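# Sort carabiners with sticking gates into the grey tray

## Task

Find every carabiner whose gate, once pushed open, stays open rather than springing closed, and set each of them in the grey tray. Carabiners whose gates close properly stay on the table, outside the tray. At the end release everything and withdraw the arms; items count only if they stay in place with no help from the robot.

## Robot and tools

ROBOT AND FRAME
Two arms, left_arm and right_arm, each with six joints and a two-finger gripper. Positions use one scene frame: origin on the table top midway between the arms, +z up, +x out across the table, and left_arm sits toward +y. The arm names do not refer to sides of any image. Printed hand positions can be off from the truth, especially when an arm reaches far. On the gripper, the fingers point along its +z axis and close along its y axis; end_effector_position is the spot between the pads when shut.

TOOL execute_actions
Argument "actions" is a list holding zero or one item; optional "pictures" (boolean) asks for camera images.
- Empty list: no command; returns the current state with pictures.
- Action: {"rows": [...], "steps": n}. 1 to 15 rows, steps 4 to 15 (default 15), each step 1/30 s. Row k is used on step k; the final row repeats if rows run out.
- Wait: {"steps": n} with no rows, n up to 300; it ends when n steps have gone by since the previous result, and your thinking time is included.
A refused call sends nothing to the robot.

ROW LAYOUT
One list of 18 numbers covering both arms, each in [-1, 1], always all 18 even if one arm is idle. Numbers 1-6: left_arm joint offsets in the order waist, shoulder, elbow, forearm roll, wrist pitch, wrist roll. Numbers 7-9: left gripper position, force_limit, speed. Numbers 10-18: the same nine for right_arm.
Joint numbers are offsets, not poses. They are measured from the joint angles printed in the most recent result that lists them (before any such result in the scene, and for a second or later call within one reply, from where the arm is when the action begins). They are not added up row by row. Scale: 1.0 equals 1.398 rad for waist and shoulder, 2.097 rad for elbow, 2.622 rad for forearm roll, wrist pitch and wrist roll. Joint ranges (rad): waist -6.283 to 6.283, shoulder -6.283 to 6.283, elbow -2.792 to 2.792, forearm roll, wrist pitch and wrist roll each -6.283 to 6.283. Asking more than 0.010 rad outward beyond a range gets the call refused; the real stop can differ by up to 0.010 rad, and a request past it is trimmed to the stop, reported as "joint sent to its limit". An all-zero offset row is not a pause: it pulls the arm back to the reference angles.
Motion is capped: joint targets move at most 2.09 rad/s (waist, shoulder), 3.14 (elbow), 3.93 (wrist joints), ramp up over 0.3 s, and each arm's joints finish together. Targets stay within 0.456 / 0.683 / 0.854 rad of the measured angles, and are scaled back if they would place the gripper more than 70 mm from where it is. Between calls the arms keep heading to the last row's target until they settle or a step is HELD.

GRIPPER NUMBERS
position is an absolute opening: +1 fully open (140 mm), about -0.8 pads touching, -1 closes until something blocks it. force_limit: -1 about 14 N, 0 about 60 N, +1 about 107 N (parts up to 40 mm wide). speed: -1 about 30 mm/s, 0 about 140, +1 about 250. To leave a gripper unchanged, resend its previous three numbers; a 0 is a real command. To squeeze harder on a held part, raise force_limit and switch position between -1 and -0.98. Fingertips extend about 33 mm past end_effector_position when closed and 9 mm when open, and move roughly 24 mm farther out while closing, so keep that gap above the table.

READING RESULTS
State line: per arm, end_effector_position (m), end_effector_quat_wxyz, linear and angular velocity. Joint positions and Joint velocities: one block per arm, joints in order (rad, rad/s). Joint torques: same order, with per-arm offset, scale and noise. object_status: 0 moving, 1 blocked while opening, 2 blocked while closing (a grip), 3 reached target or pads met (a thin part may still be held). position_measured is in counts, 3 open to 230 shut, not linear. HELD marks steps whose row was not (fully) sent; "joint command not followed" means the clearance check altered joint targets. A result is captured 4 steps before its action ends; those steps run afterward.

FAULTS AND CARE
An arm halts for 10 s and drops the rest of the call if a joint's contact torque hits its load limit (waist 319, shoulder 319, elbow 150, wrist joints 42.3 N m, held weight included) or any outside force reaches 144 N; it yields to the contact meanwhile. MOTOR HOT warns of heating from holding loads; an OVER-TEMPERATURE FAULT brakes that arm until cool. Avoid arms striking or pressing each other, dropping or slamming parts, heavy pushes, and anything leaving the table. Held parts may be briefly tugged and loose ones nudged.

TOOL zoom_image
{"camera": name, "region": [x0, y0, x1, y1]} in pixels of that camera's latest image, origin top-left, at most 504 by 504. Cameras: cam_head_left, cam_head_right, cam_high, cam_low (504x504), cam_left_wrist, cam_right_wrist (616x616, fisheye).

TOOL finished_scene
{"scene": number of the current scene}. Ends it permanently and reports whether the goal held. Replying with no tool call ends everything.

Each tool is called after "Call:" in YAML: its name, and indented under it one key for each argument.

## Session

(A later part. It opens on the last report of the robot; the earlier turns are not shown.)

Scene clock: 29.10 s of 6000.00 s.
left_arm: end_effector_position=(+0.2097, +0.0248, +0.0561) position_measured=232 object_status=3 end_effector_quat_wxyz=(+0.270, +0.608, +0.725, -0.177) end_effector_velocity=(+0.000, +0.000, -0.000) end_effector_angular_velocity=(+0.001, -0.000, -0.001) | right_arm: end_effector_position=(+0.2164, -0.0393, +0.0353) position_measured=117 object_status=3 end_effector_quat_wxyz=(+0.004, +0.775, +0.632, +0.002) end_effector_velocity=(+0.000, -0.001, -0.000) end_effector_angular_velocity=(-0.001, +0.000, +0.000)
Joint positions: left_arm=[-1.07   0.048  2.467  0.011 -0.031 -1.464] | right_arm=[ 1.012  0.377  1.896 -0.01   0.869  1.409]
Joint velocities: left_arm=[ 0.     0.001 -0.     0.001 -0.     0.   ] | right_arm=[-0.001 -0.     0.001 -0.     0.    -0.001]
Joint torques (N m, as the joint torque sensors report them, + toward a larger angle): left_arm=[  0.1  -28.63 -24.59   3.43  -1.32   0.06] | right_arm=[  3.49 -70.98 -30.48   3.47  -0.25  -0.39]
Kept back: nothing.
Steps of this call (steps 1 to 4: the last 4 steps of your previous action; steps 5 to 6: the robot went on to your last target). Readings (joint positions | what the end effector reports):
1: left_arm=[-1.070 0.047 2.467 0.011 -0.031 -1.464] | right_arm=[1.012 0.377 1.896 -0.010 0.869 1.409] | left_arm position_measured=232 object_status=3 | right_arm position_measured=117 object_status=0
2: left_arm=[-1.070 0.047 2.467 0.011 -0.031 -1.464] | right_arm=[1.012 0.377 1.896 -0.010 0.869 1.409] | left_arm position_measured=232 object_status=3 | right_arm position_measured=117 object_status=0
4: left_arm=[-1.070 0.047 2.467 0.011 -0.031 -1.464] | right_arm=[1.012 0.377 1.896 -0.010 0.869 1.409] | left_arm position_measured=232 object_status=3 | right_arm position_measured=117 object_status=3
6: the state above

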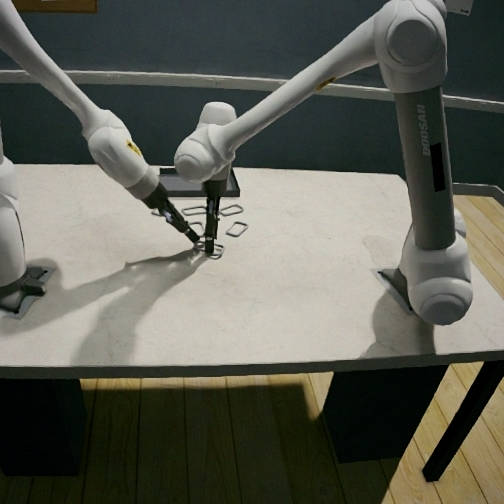

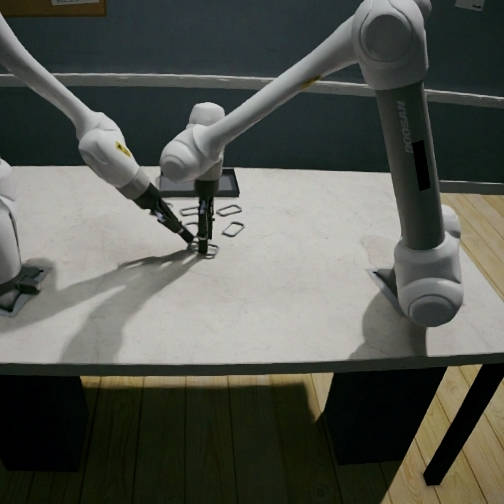

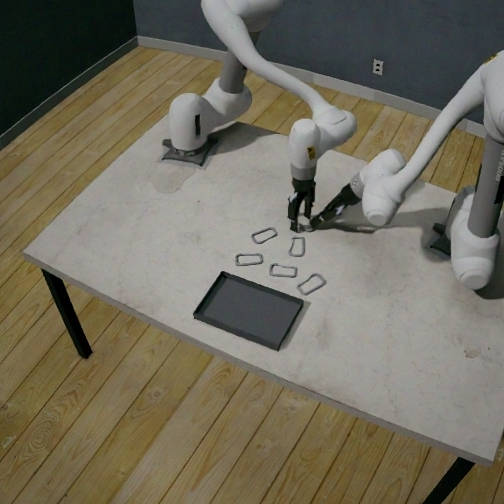

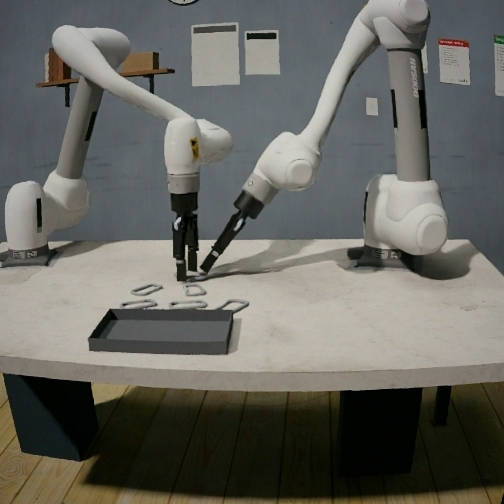

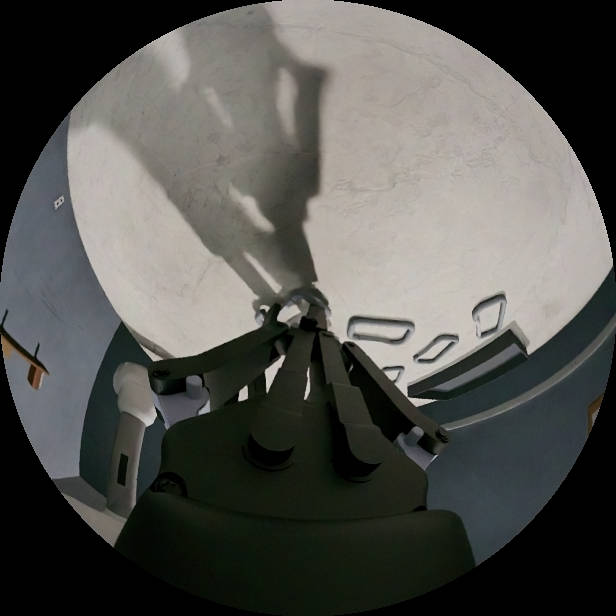

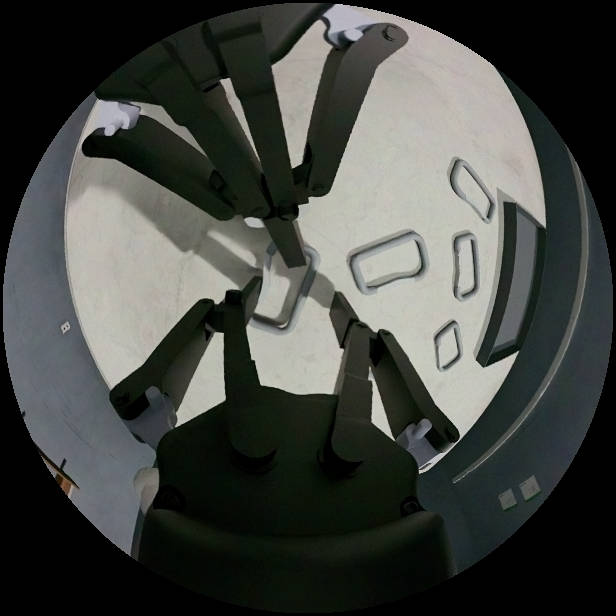

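Call:
execute_actions:
  actions:
    - {"rows":[[0,0.01,0,0,0,0,-1,-0.5,0,0,0,0,0,0,0,0.1,0,0],[0,0.01,0,0,0,0,-1,-0.5,0,0,0,0,0,0,0,0.1,0,0],[0,0.01,0,0,0,0,-1,-0.5,0,0,0,0,0,0,0,0.1,0,0],[0,0.01,0,0,0,0,-1,-0.5,0,0,0,0,0,0,0,0.1,0,0],[0,0.01,0,0,0,0,-1,-0.5,0,0,-0.008,-0.003,0,0.007,0,0.1,0,0],[0,0.01,0,0,0,0,-1,-0.5,0,0,-0.016,-0.006,0,0.013,0,0.1,0,0],[0,0.01,0,0,0,0,-1,-0.5,0,0,-0.0236,-0.0094,0,0.02,0,0.1,0,0]],"steps":15}

Call:
execute_actions:
  actions:
    - {"steps":6}
  pictures: true

Call:
zoom_image:
  camera: "cam_low"
  region: [140,210,260,300]

Scene clock: 29.73 s of 6000.00 s.
left_arm: end_effector_position=(+0.2093, +0.0261, +0.0483) position_measured=232 object_status=3 end_effector_quat_wxyz=(+0.265, +0.610, +0.727, -0.174) end_effector_velocity=(-0.000, +0.001, -0.001) end_effector_angular_velocity=(+0.002, +0.000, -0.000) | right_arm: end_effector_position=(+0.2164, -0.0397, +0.0617) position_measured=117 object_status=3 end_effector_quat_wxyz=(+0.004, +0.775, +0.632, +0.002) end_effector_velocity=(-0.001, -0.004, +0.061) end_effector_angular_velocity=(-0.004, +0.000, -0.002)
Joint positions: left_arm=[-1.07   0.061  2.467  0.011 -0.031 -1.464] | right_arm=[ 1.012  0.348  1.879 -0.01   0.915  1.409]
Joint velocities: left_arm=[-0.     0.001  0.001  0.     0.     0.   ] | right_arm=[-0.001 -0.067 -0.038 -0.     0.109  0.001]
Joint torques (N m, as the joint torque sensors report them, + toward a larger angle): left_arm=[  0.   -29.29 -24.28   3.38  -1.29   0.07] | right_arm=[  3.01 -56.84 -26.59   3.11  -0.51  -0.43]
Steps of this call (steps 1 to 8: the robot went on to your last target; steps 9 to 19: the first 11 steps of this action). Readings (joint positions | what the end effector reports):
9: left_arm=[-1.070 0.048 2.467 0.011 -0.031 -1.464] | right_arm=[1.012 0.377 1.896 -0.010 0.869 1.409] | left_arm position_measured=232 object_status=3 | right_arm position_measured=117 object_status=3
10: left_arm=[-1.070 0.050 2.467 0.011 -0.031 -1.464] | right_arm=[1.012 0.377 1.896 -0.010 0.869 1.409] | left_arm position_measured=232 object_status=3 | right_arm position_measured=117 object_status=3
12: left_arm=[-1.070 0.057 2.467 0.011 -0.031 -1.464] | right_arm=[1.012 0.377 1.896 -0.010 0.869 1.409] | left_arm position_measured=232 object_status=3 | right_arm position_measured=117 object_status=3
16: left_arm=[-1.070 0.061 2.467 0.011 -0.031 -1.464] | right_arm=[1.012 0.364 1.888 -0.010 0.891 1.409] | left_arm position_measured=232 object_status=3 | right_arm position_measured=117 object_status=3
19: the state above

Scene clock: 29.93 s of 6000.00 s.
left_arm: end_effector_position=(+0.2093, +0.0262, +0.0482) position_measured=232 object_status=3 end_effector_quat_wxyz=(+0.265, +0.610, +0.727, -0.174) end_effector_velocity=(+0.001, +0.000, -0.000) end_effector_angular_velocity=(+0.000, +0.000, +0.001) | right_arm: end_effector_position=(+0.2163, -0.0399, +0.0652) position_measured=117 object_status=3 end_effector_quat_wxyz=(+0.004, +0.775, +0.632, +0.002) end_effector_velocity=(+0.000, +0.000, +0.005) end_effector_angular_velocity=(+0.002, -0.000, -0.001)
Joint positions: left_arm=[-1.07   0.062  2.467  0.011 -0.031 -1.464] | right_arm=[ 1.012  0.345  1.876 -0.01   0.921  1.409]
Joint velocities: left_arm=[ 0.001  0.    -0.    -0.    -0.    -0.   ] | right_arm=[-0.    -0.005 -0.003  0.001  0.006  0.001]
Joint torques (N m, as the joint torque sensors report them, + toward a larger angle): left_arm=[ -0.14 -28.85 -24.03   3.4   -1.26  -0.02] | right_arm=[  2.97 -69.42 -31.6    3.66   0.08  -0.22]
Kept back: nothing.
Steps of this call (steps 1 to 4: the last 4 steps of your previous action; steps 5 to 6: the robot went on to your last target). Readings (joint positions | what the end effector reports):
1: left_arm=[-1.070 0.061 2.467 0.011 -0.031 -1.464] | right_arm=[1.012 0.347 1.878 -0.010 0.917 1.409] | left_arm position_measured=232 object_status=3 | right_arm position_measured=117 object_status=3
2: left_arm=[-1.070 0.062 2.467 0.011 -0.031 -1.464] | right_arm=[1.012 0.346 1.877 -0.010 0.919 1.409] | left_arm position_measured=232 object_status=3 | right_arm position_measured=117 object_status=3
4: left_arm=[-1.070 0.062 2.467 0.011 -0.031 -1.464] | right_arm=[1.012 0.345 1.877 -0.010 0.921 1.409] | left_arm position_measured=232 object_status=3 | right_arm position_measured=117 object_status=3
6: the state above

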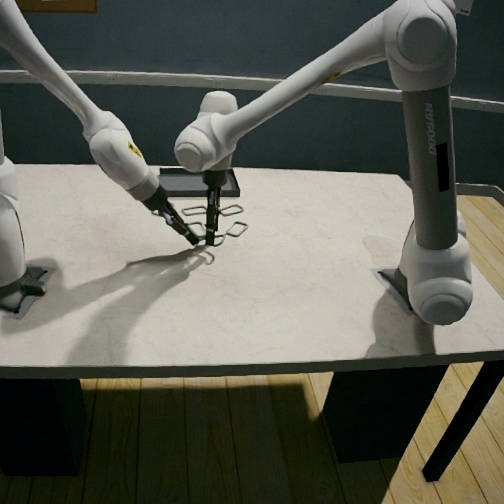

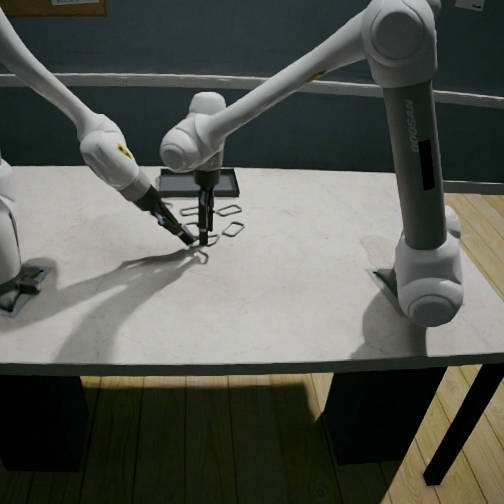

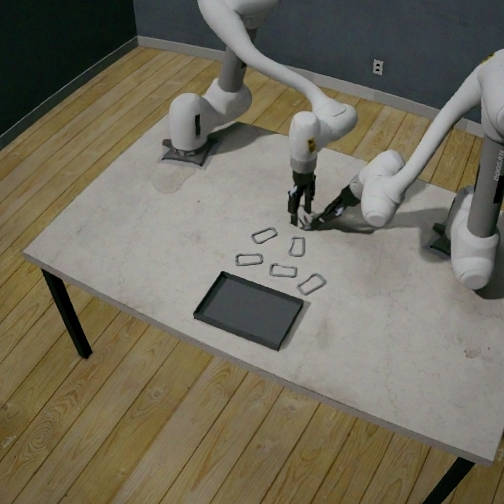

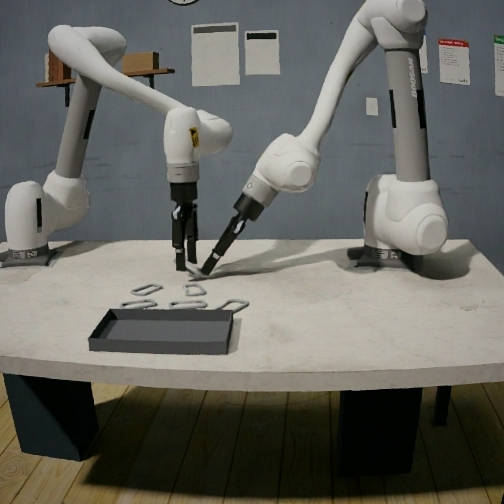

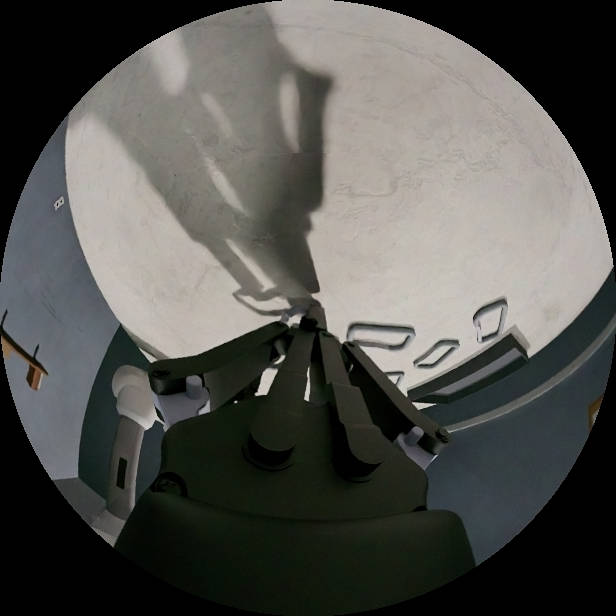

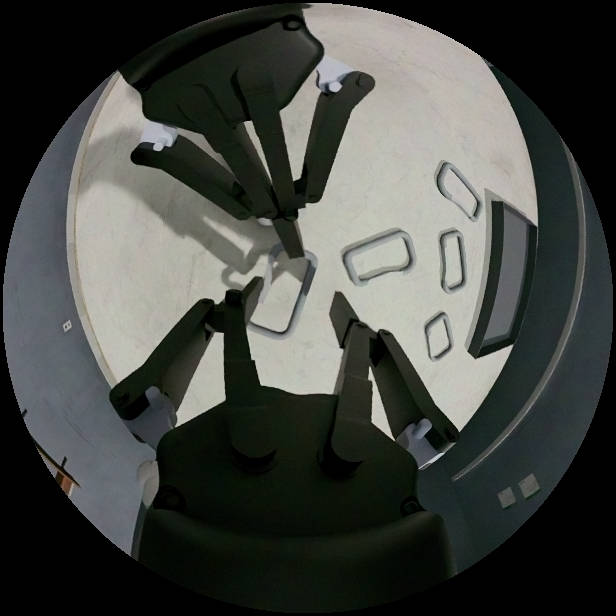

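Region (140, 210, 260, 300) of cam_low's 504x504 image, scaled by 4.200, with more detail than that image has; it fills the top 378 rows of this view, and the rest is white.

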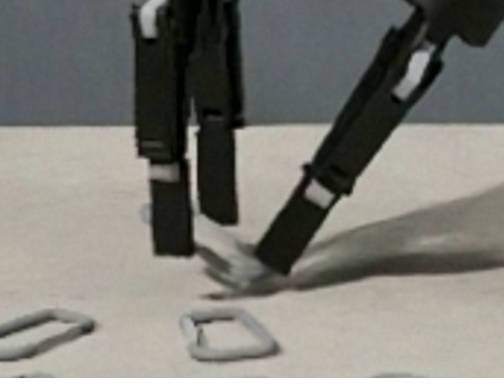

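Call:
execute_actions:
  actions:
    - {"rows":[[0,0,0,0,0,0,-1,-0.5,0,0,-0.0236,-0.0094,0,0.02,0,0.1,0,0]],"steps":12}
  pictures: true

Scene clock: 31.07 s of 6000.00 s.
left_arm: end_effector_position=(+0.2093, +0.0262, +0.0482) position_measured=232 object_status=3 end_effector_quat_wxyz=(+0.265, +0.610, +0.727, -0.174) end_effector_velocity=(+0.000, +0.000, -0.000) end_effector_angular_velocity=(-0.000, +0.002, +0.003) | right_arm: end_effector_position=(+0.2157, -0.0418, +0.0944) position_measured=117 object_status=3 end_effector_quat_wxyz=(+0.004, +0.775, +0.632, +0.002) end_effector_velocity=(-0.001, -0.002, +0.016) end_effector_angular_velocity=(-0.005, +0.002, +0.001)
Joint positions: left_arm=[-1.07   0.062  2.467  0.011 -0.031 -1.464] | right_arm=[ 1.012  0.313  1.858 -0.01   0.971  1.409]
Joint velocities: left_arm=[ 0.001  0.001 -0.    -0.001 -0.    -0.002] | right_arm=[ 0.    -0.016 -0.012  0.001  0.034 -0.001]
Joint torques (N m, as the joint torque sensors report them, + toward a larger angle): left_arm=[ -0.73 -30.32 -23.99   3.4   -1.27   0.03] | right_arm=[  4.1  -63.96 -31.77   3.83  -0.15  -0.33]
Steps of this call (steps 1 to 15: the robot went on to your last target; steps 16 to 26: nothing new was sent; steps 27 to 34: the first 8 steps of this action). Readings (joint positions | what the end effector reports):
27: left_arm=[-1.070 0.062 2.467 0.011 -0.031 -1.464] | right_arm=[1.012 0.344 1.876 -0.010 0.922 1.409] | left_arm position_measured=232 object_status=3 | right_arm position_measured=117 object_status=3
28: left_arm=[-1.070 0.062 2.467 0.011 -0.031 -1.464] | right_arm=[1.012 0.341 1.874 -0.010 0.928 1.409] | left_arm position_measured=232 object_status=3 | right_arm position_measured=117 object_status=3
30: left_arm=[-1.070 0.062 2.467 0.011 -0.031 -1.464] | right_arm=[1.012 0.324 1.864 -0.010 0.954 1.409] | left_arm position_measured=232 object_status=3 | right_arm position_measured=117 object_status=3
34: the state above

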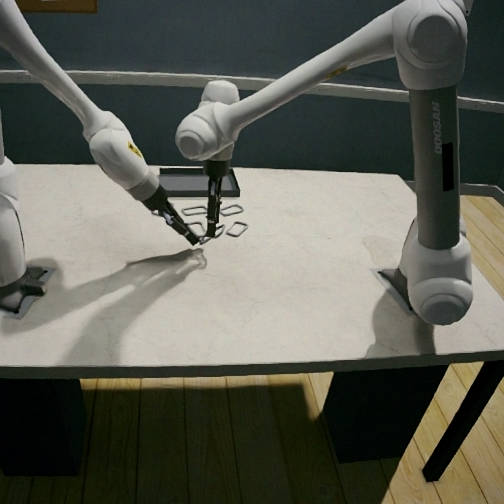

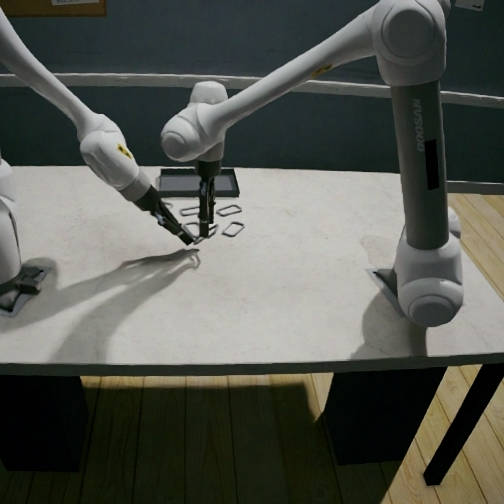

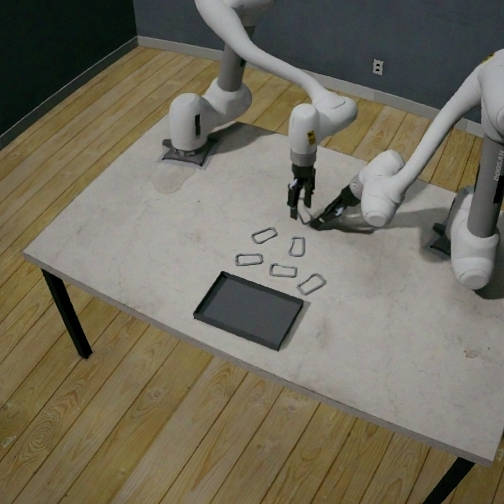

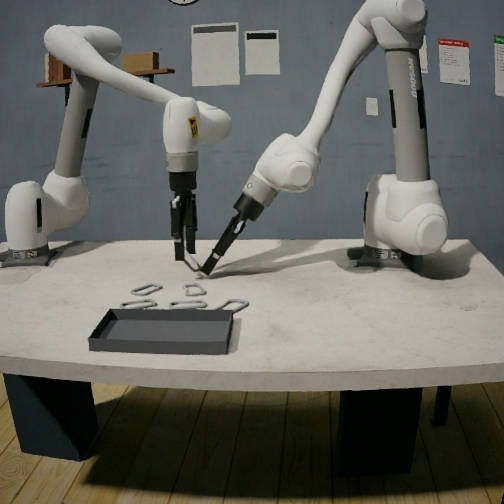

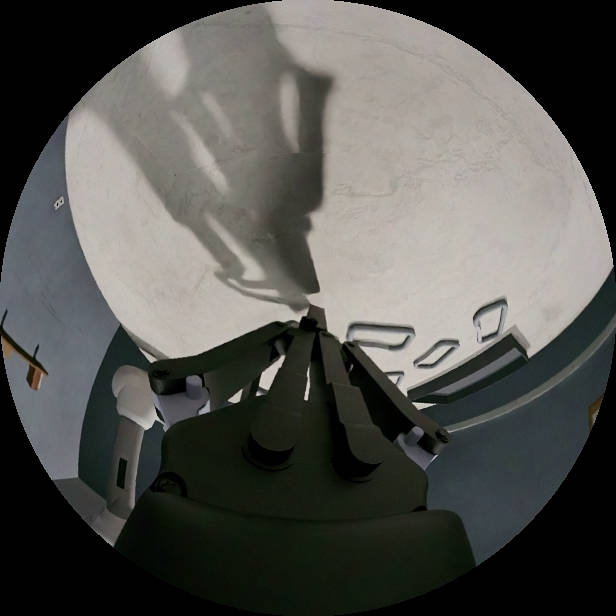

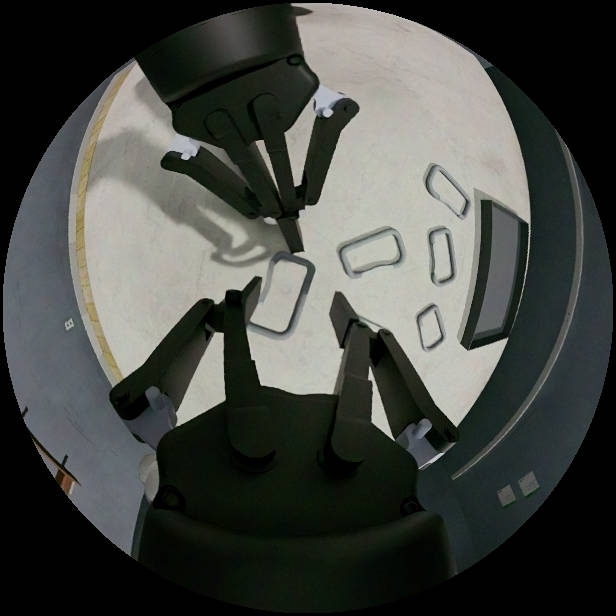

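Still tilting; continue lifting.

Call:
execute_actions:
  actions:
    - {"rows":[[0,0,0,0,0,0,-1,-0.5,0,0,-0.0236,-0.0094,0,0.02,0,0.1,0,0]],"steps":12}
  pictures: true

Scene clock: 31.47 s of 6000.00 s.
left_arm: end_effector_position=(+0.2093, +0.0262, +0.0482) position_measured=232 object_status=3 end_effector_quat_wxyz=(+0.265, +0.610, +0.727, -0.174) end_effector_velocity=(-0.001, -0.000, +0.000) end_effector_angular_velocity=(-0.001, -0.001, -0.002) | right_arm: end_effector_position=(+0.2146, -0.0449, +0.1237) position_measured=117 object_status=3 end_effector_quat_wxyz=(+0.004, +0.775, +0.632, +0.002) end_effector_velocity=(-0.001, -0.003, +0.015) end_effector_angular_velocity=(-0.007, +0.003, -0.001)
Joint positions: left_arm=[-1.07   0.062  2.467  0.011 -0.031 -1.464] | right_arm=[ 1.012  0.281  1.839 -0.01   1.021  1.409]
Joint velocities: left_arm=[-0.001 -0.001  0.     0.    -0.     0.001] | right_arm=[-0.    -0.014 -0.012  0.     0.033  0.001]
Joint torques (N m, as the joint torque sensors report them, + toward a larger angle): left_arm=[ -0.05 -29.67 -24.22   3.34  -1.32   0.07] | right_arm=[  4.33 -63.1  -34.19   3.68  -0.23  -0.33]
Steps of this call (steps 1 to 4: the last 4 steps of your previous action; steps 5 to 12: the first 8 steps of this action). Readings (joint positions | what the end effector reports):
5: left_arm=[-1.070 0.062 2.467 0.011 -0.031 -1.464] | right_arm=[1.012 0.312 1.857 -0.010 0.974 1.409] | left_arm position_measured=232 object_status=3 | right_arm position_measured=117 object_status=3
6: left_arm=[-1.070 0.062 2.467 0.011 -0.031 -1.464] | right_arm=[1.012 0.308 1.855 -0.010 0.979 1.409] | left_arm position_measured=232 object_status=3 | right_arm position_measured=117 object_status=3
8: left_arm=[-1.070 0.062 2.467 0.011 -0.031 -1.464] | right_arm=[1.012 0.292 1.844 -0.010 1.005 1.409] | left_arm position_measured=232 object_status=3 | right_arm position_measured=117 object_status=3
12: the state above

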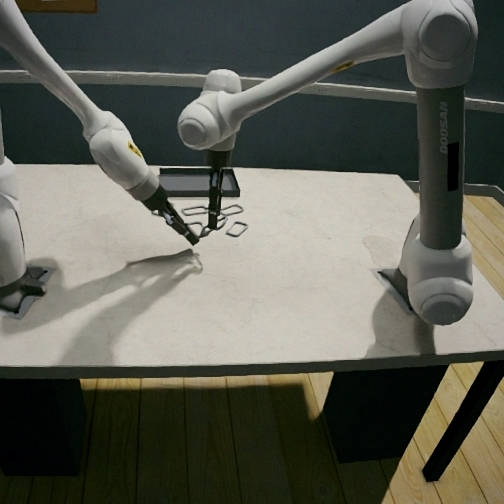

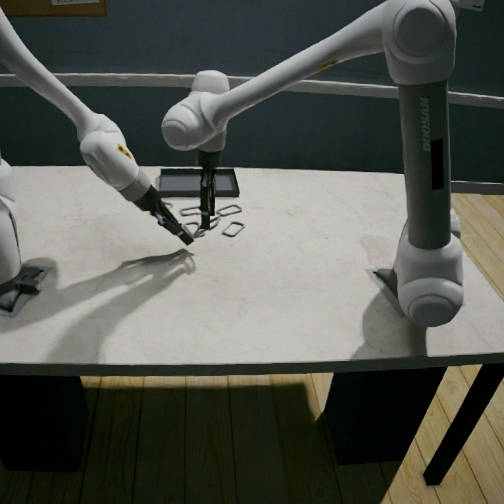

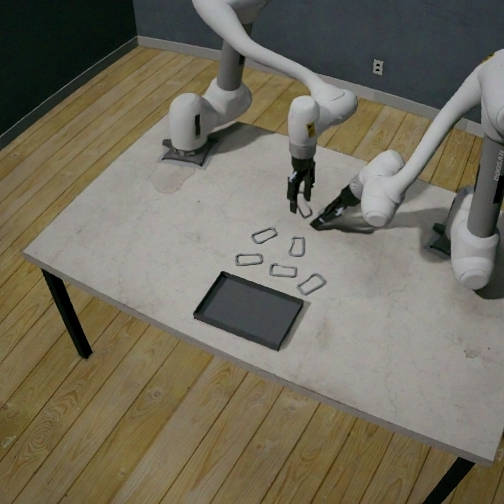

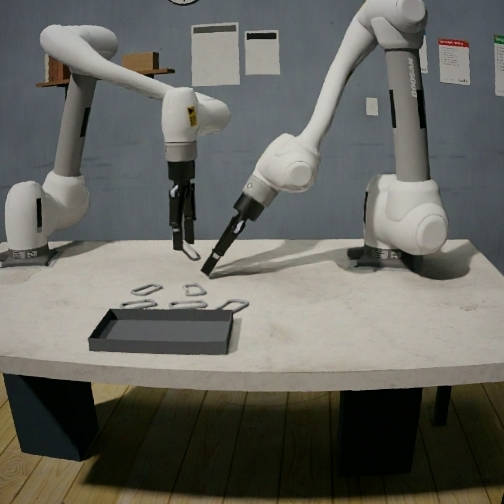

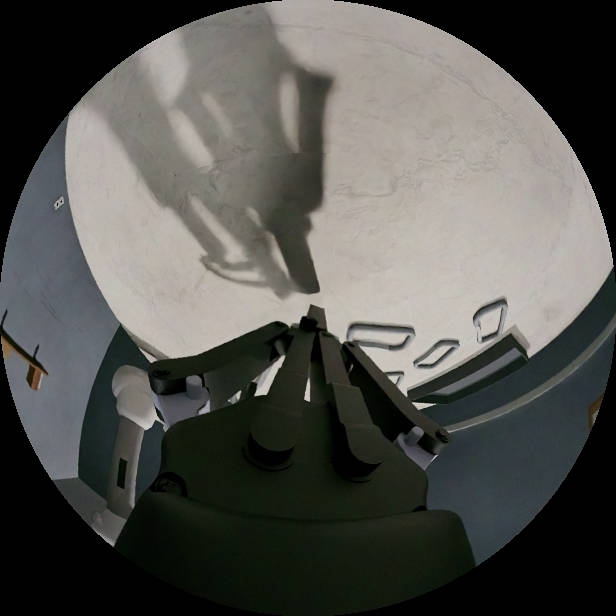

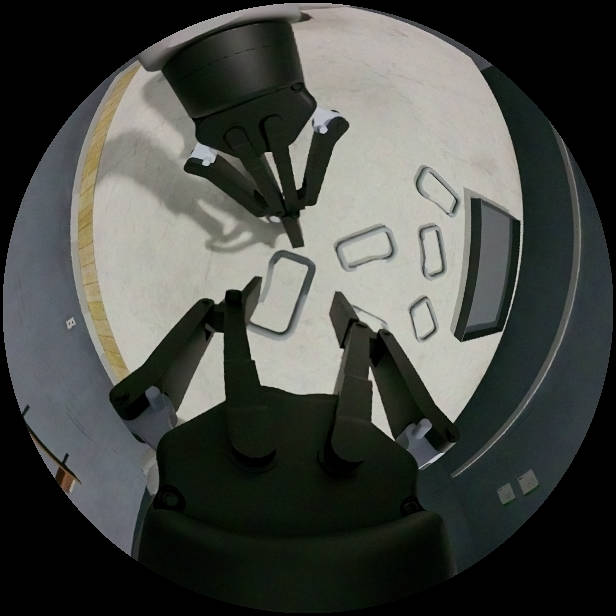

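Call:
zoom_image:
  camera: "cam_right_wrist"
  region: [200,200,400,380]

Call:
zoom_image:
  camera: "cam_low"
  region: [140,200,260,300]

Region (200, 200, 400, 380) of cam_right_wrist's 616x616 image, scaled by 2.520, with more detail than that image has; it fills the top 454 rows of this view, and the rest is white.

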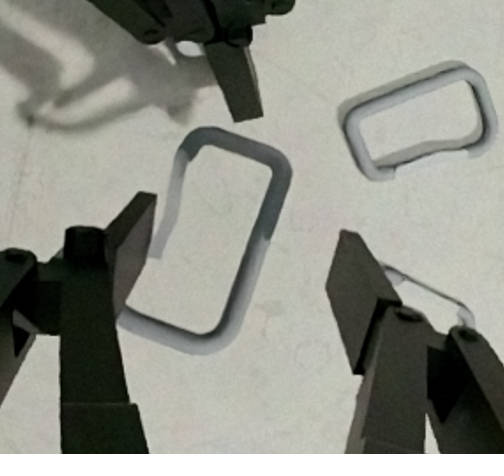

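Region (140, 200, 260, 300) of cam_low's 504x504 image, scaled by 4.200, with more detail than that image has.

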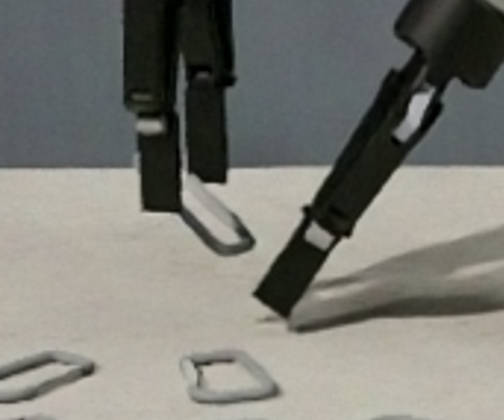

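Call:
execute_actions:
  actions:
    - {"rows":[[0,-0.03,0,0,0,0,-1,-0.5,0,0,0,0,0,0,0,0.1,0,0],[0,-0.03,0,0,0,0,-1,-0.5,0,0,0.01,0,0,-0.01,0,0.1,0,0],[0,-0.03,0,0,0,0,-1,-0.5,0,0,0.02,0.008,0,-0.017,0,0.1,0,0],[0,-0.03,0,0,0,0,-1,-0.5,0,0,0.035,0.013,0,-0.028,0,0.1,0,0],[0,-0.03,0,0,0,0,-1,-0.5,0,0,0.048,0.0185,0,-0.04,0,0.1,0,0]],"steps":15}
  pictures: true

Call:
zoom_image:
  camera: "cam_right_wrist"
  region: [200,200,400,380]

Call:
zoom_image:
  camera: "cam_low"
  region: [140,200,260,300]

Scene clock: 32.33 s of 6000.00 s.
left_arm: end_effector_position=(+0.2104, +0.0225, +0.0715) position_measured=232 object_status=3 end_effector_quat_wxyz=(+0.281, +0.605, +0.722, -0.184) end_effector_velocity=(+0.000, -0.000, +0.003) end_effector_angular_velocity=(-0.005, -0.001, +0.001) | right_arm: end_effector_position=(+0.2164, -0.0396, +0.0649) position_measured=117 object_status=3 end_effector_quat_wxyz=(+0.004, +0.775, +0.632, +0.002) end_effector_velocity=(+0.002, +0.004, -0.039) end_effector_angular_velocity=(+0.007, -0.002, +0.001)
Joint positions: left_arm=[-1.07   0.02   2.467  0.011 -0.031 -1.464] | right_arm=[ 1.012  0.346  1.876 -0.01   0.921  1.409]
Joint velocities: left_arm=[ 0.    -0.005 -0.    -0.     0.    -0.   ] | right_arm=[-0.     0.043  0.024  0.001 -0.074 -0.001]
Joint torques (N m, as the joint torque sensors report them, + toward a larger angle): left_arm=[ -0.63 -27.41 -26.52   3.62  -1.49   0.03] | right_arm=[  3.67 -79.68 -34.46   3.81  -0.06  -0.06]
Steps of this call (steps 1 to 4: the last 4 steps of your previous action; steps 5 to 15: the robot went on to your last target; steps 16 to 26: the first 11 steps of this action). Readings (joint positions | what the end effector reports):
16: left_arm=[-1.070 0.062 2.467 0.011 -0.031 -1.464] | right_arm=[1.012 0.280 1.838 -0.010 1.024 1.409] | left_arm position_measured=232 object_status=3 | right_arm position_measured=117 object_status=3
17: left_arm=[-1.070 0.058 2.467 0.011 -0.031 -1.464] | right_arm=[1.012 0.280 1.838 -0.010 1.023 1.409] | left_arm position_measured=232 object_status=3 | right_arm position_measured=117 object_status=3
19: left_arm=[-1.070 0.038 2.467 0.011 -0.031 -1.464] | right_arm=[1.012 0.289 1.840 -0.010 1.007 1.409] | left_arm position_measured=232 object_status=3 | right_arm position_measured=117 object_status=3
23: left_arm=[-1.070 0.022 2.467 0.011 -0.031 -1.464] | right_arm=[1.012 0.332 1.868 -0.010 0.943 1.409] | left_arm position_measured=232 object_status=3 | right_arm position_measured=117 object_status=3
26: the state above

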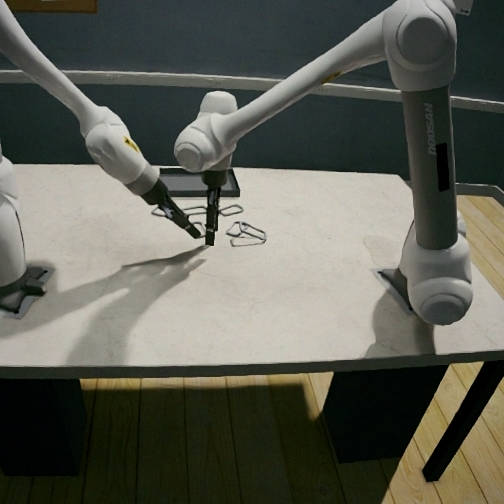

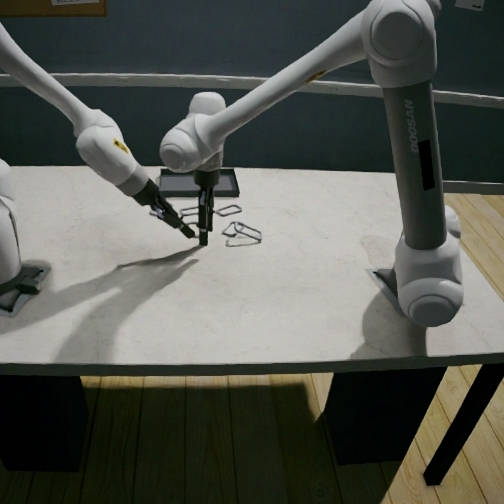

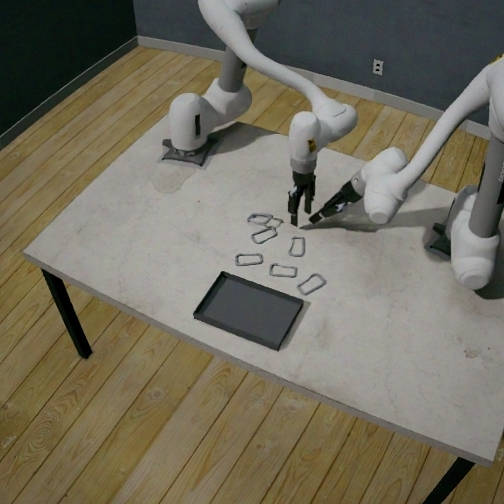

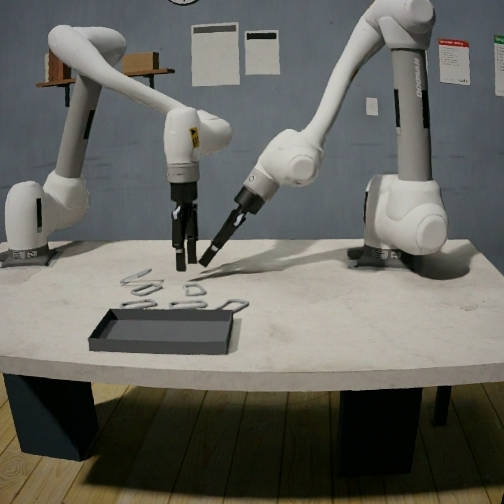

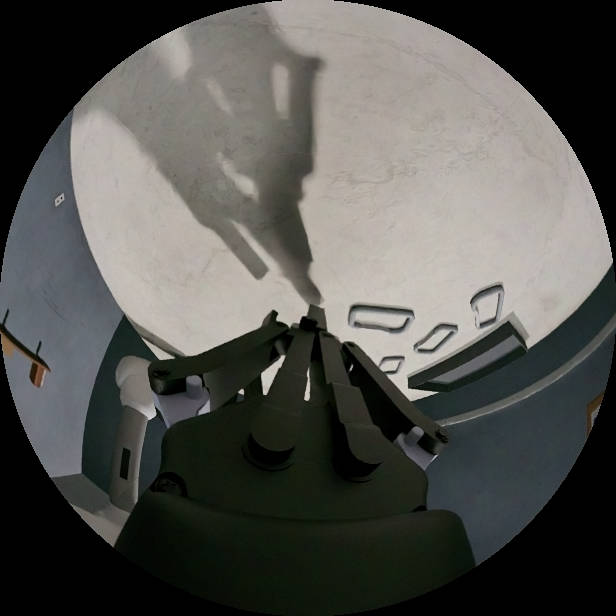

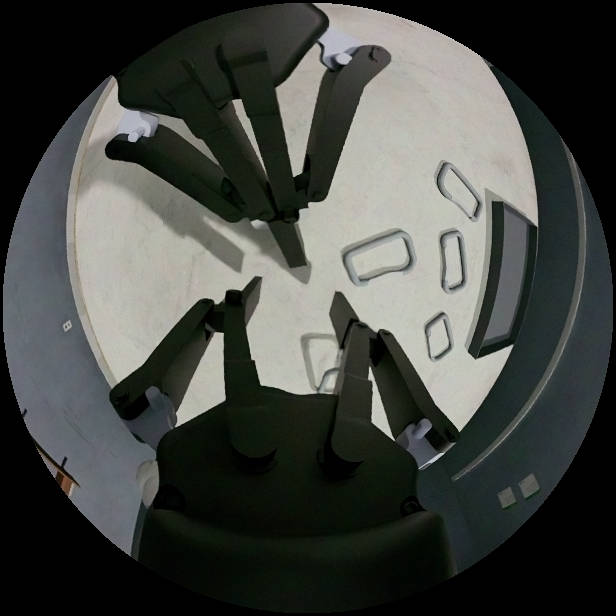

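Region (200, 200, 400, 380) of cam_right_wrist's 616x616 image, scaled by 2.520, with more detail than that image has; it fills the top 454 rows of this view, and the rest is white.

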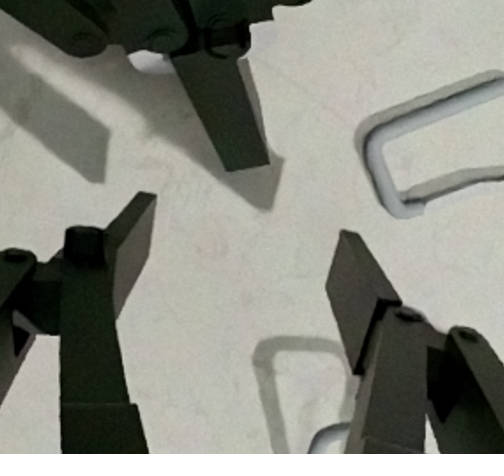

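Region (140, 200, 260, 300) of cam_low's 504x504 image, scaled by 4.200, with more detail than that image has.

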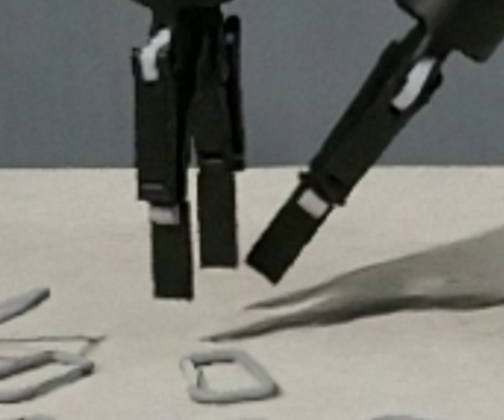

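Call:
execute_actions:
  actions:
    - {"rows":[[0,-0.06,0,0,0,0,-1,-0.5,0,0,-0.04,-0.016,0,0.034,0,0.1,0,0],[0.1,-0.08,0,0,0,0,-1,-0.5,0,0,-0.04,-0.016,0,0.034,0,0.1,0,0],[0.4,-0.08,-0.1,0,0,0,-1,-0.5,0,0,-0.04,-0.016,0,0.034,0,0.1,0,0],[0.8,-0.08,-0.2,0,0.2,0,-1,-0.5,0,-0.05,-0.04,-0.016,0,0.034,0,0.1,0,0],[1,-0.08,-0.25,0,0.4,0,-1,-0.5,0,-0.1,-0.04,-0.016,0,0.034,-0.05,0.1,0,0]],"steps":15}

Call:
execute_actions:
  actions:
    - {"steps":25}
  pictures: true

Call:
zoom_image:
  camera: "cam_high"
  region: [190,170,370,350]

Scene clock: 32.93 s of 6000.00 s.
left_arm: end_effector_position=(+0.2966, +0.0231, +0.1330) position_measured=232 object_status=3 end_effector_quat_wxyz=(+0.289, +0.555, +0.763, -0.161) end_effector_velocity=(+0.352, +0.090, +0.183) end_effector_angular_velocity=(+0.381, +0.168, +0.601) | right_arm: end_effector_position=(+0.2814, -0.0696, +0.1139) position_measured=117 object_status=3 end_effector_quat_wxyz=(+0.004, +0.779, +0.627, +0.001) end_effector_velocity=(+0.267, -0.128, +0.039) end_effector_angular_velocity=(-0.003, +0.002, +0.096)
Joint positions: left_arm=[-0.931 -0.032  2.349  0.011  0.149 -1.464] | right_arm=[ 0.903  0.293  1.844 -0.01   1.006  1.313]
Joint velocities: left_arm=[ 0.591 -0.09  -0.57  -0.     1.077 -0.001] | right_arm=[-0.455 -0.042 -0.026  0.001  0.066 -0.552]
Joint torques (N m, as the joint torque sensors report them, + toward a larger angle): left_arm=[ -0.08 -20.15 -26.62   3.62  -1.43  -0.03] | right_arm=[ 15.97 -69.96 -31.68   4.08  -0.14  -0.16]
Steps of this call (steps 1 to 4: the last 4 steps of your previous action; steps 5 to 7: the robot went on to your last target; steps 8 to 18: the first 11 steps of this action). Readings (joint positions | what the end effector reports):
8: left_arm=[-1.070 0.020 2.467 0.011 -0.031 -1.464] | right_arm=[1.012 0.348 1.877 -0.010 0.917 1.409] | left_arm position_measured=232 object_status=3 | right_arm position_measured=117 object_status=3
9: left_arm=[-1.070 0.016 2.467 0.011 -0.031 -1.464] | right_arm=[1.012 0.346 1.876 -0.010 0.921 1.409] | left_arm position_measured=232 object_status=3 | right_arm position_measured=117 object_status=3
11: left_arm=[-1.061 -0.009 2.466 0.011 -0.031 -1.464] | right_arm=[1.012 0.321 1.861 -0.010 0.961 1.409] | left_arm position_measured=232 object_status=3 | right_arm position_measured=117 object_status=3
15: left_arm=[-0.989 -0.023 2.413 0.011 0.030 -1.464] | right_arm=[0.963 0.297 1.847 -0.010 0.998 1.387] | left_arm position_measured=232 object_status=3 | right_arm position_measured=117 object_status=3
18: the state above

Scene clock: 33.77 s of 6000.00 s.
left_arm: end_effector_position=(+0.5177, +0.2376, +0.2388) position_measured=232 object_status=3 end_effector_quat_wxyz=(+0.188, +0.352, +0.916, -0.045) end_effector_velocity=(+0.181, +0.337, +0.083) end_effector_angular_velocity=(+0.106, +0.144, +0.642) | right_arm: end_effector_position=(+0.2990, -0.0784, +0.1168) position_measured=117 object_status=3 end_effector_quat_wxyz=(+0.004, +0.778, +0.629, +0.001) end_effector_velocity=(-0.000, -0.000, +0.001) end_effector_angular_velocity=(+0.002, -0.000, -0.001)
Joint positions: left_arm=[-0.413 -0.075  2.058  0.011  0.769 -1.464] | right_arm=[ 0.872  0.29   1.842 -0.01   1.011  1.278]
Joint velocities: left_arm=[ 0.639 -0.028 -0.18   0.     0.386  0.001] | right_arm=[-0.    -0.003  0.001  0.001  0.     0.001]
Joint torques (N m, as the joint torque sensors report them, + toward a larger angle): left_arm=[ -0.44 -26.59 -37.71   4.79  -0.55   0.08] | right_arm=[  3.72 -67.05 -33.55   3.74   0.26   0.09]
Kept back: nothing.
Steps of this call (steps 1 to 4: the last 4 steps of your previous action; steps 5 to 25: the robot went on to your last target). Readings (joint positions | what the end effector reports):
1: left_arm=[-0.912 -0.035 2.331 0.011 0.186 -1.464] | right_arm=[0.889 0.292 1.843 -0.010 1.008 1.297] | left_arm position_measured=232 object_status=3 | right_arm position_measured=117 object_status=3
2: left_arm=[-0.891 -0.038 2.312 0.011 0.224 -1.464] | right_arm=[0.881 0.291 1.843 -0.010 1.009 1.288] | left_arm position_measured=232 object_status=3 | right_arm position_measured=117 object_status=3
4: left_arm=[-0.851 -0.043 2.278 0.011 0.297 -1.464] | right_arm=[0.875 0.290 1.842 -0.010 1.010 1.281] | left_arm position_measured=232 object_status=3 | right_arm position_measured=117 object_status=3
8: left_arm=[-0.770 -0.051 2.218 0.011 0.426 -1.464] | right_arm=[0.873 0.290 1.842 -0.010 1.010 1.278] | left_arm position_measured=232 object_status=3 | right_arm position_measured=117 object_status=3
25: the state above

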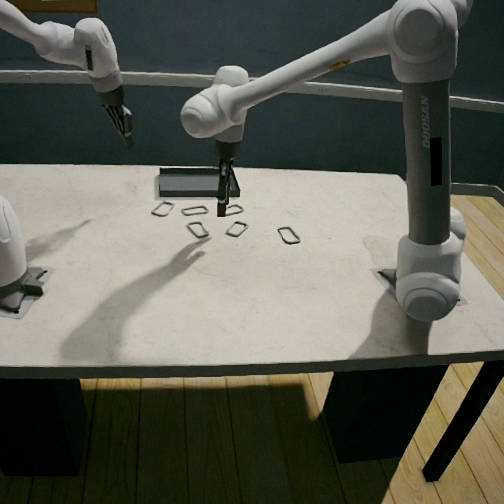

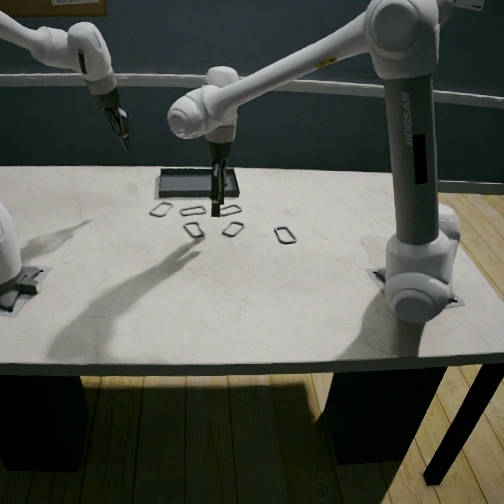

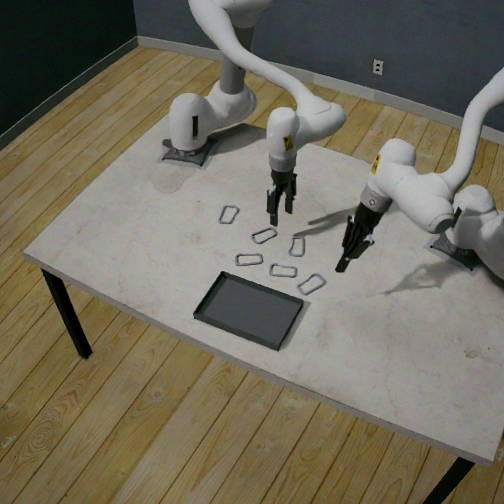

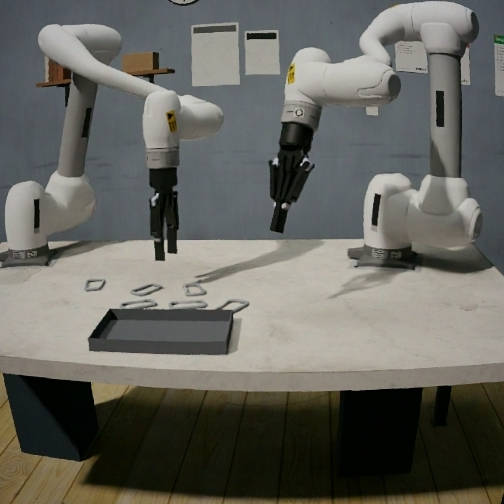

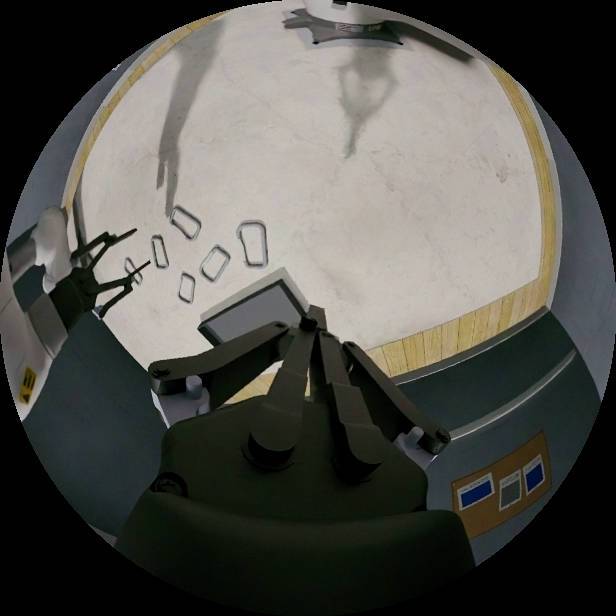

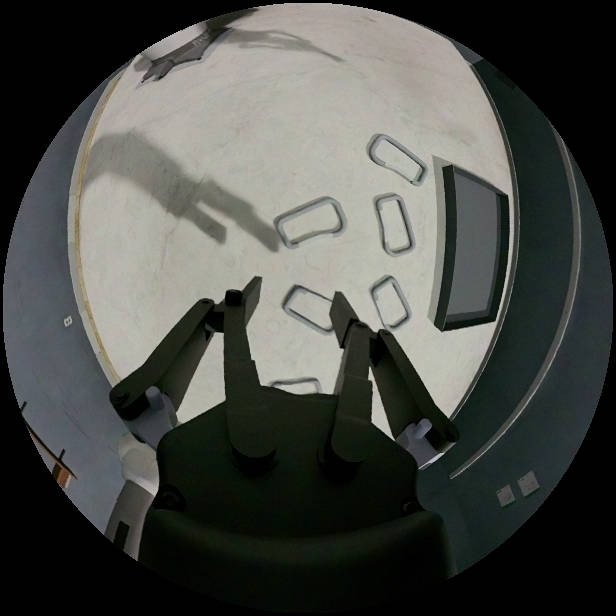

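Region (190, 170, 370, 350) of cam_high's 504x504 image, scaled by 2.800, with more detail than that image has.

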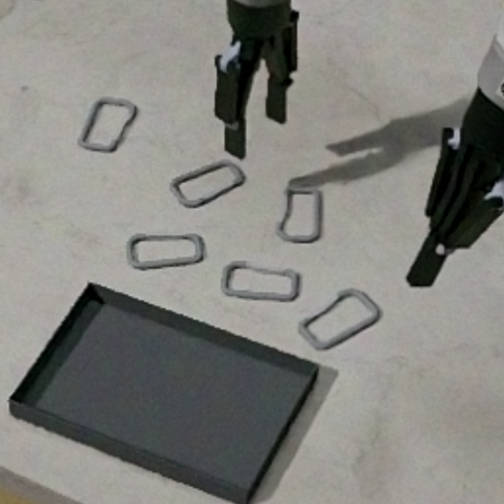

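Call:
zoom_image:
  camera: "cam_right_wrist"
  region: [240,180,440,360]

Region (240, 180, 440, 360) of cam_right_wrist's 616x616 image, scaled by 2.520, with more detail than that image has; it fills the top 454 rows of this view, and the rest is white.

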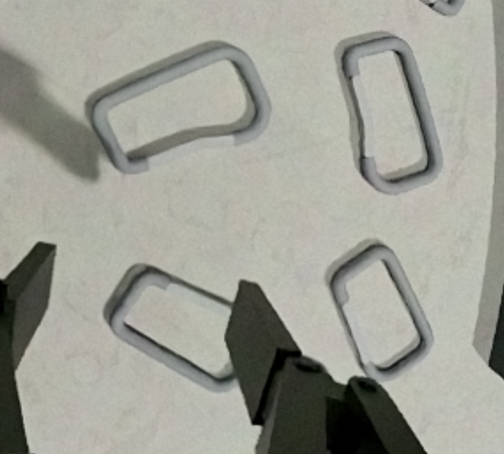

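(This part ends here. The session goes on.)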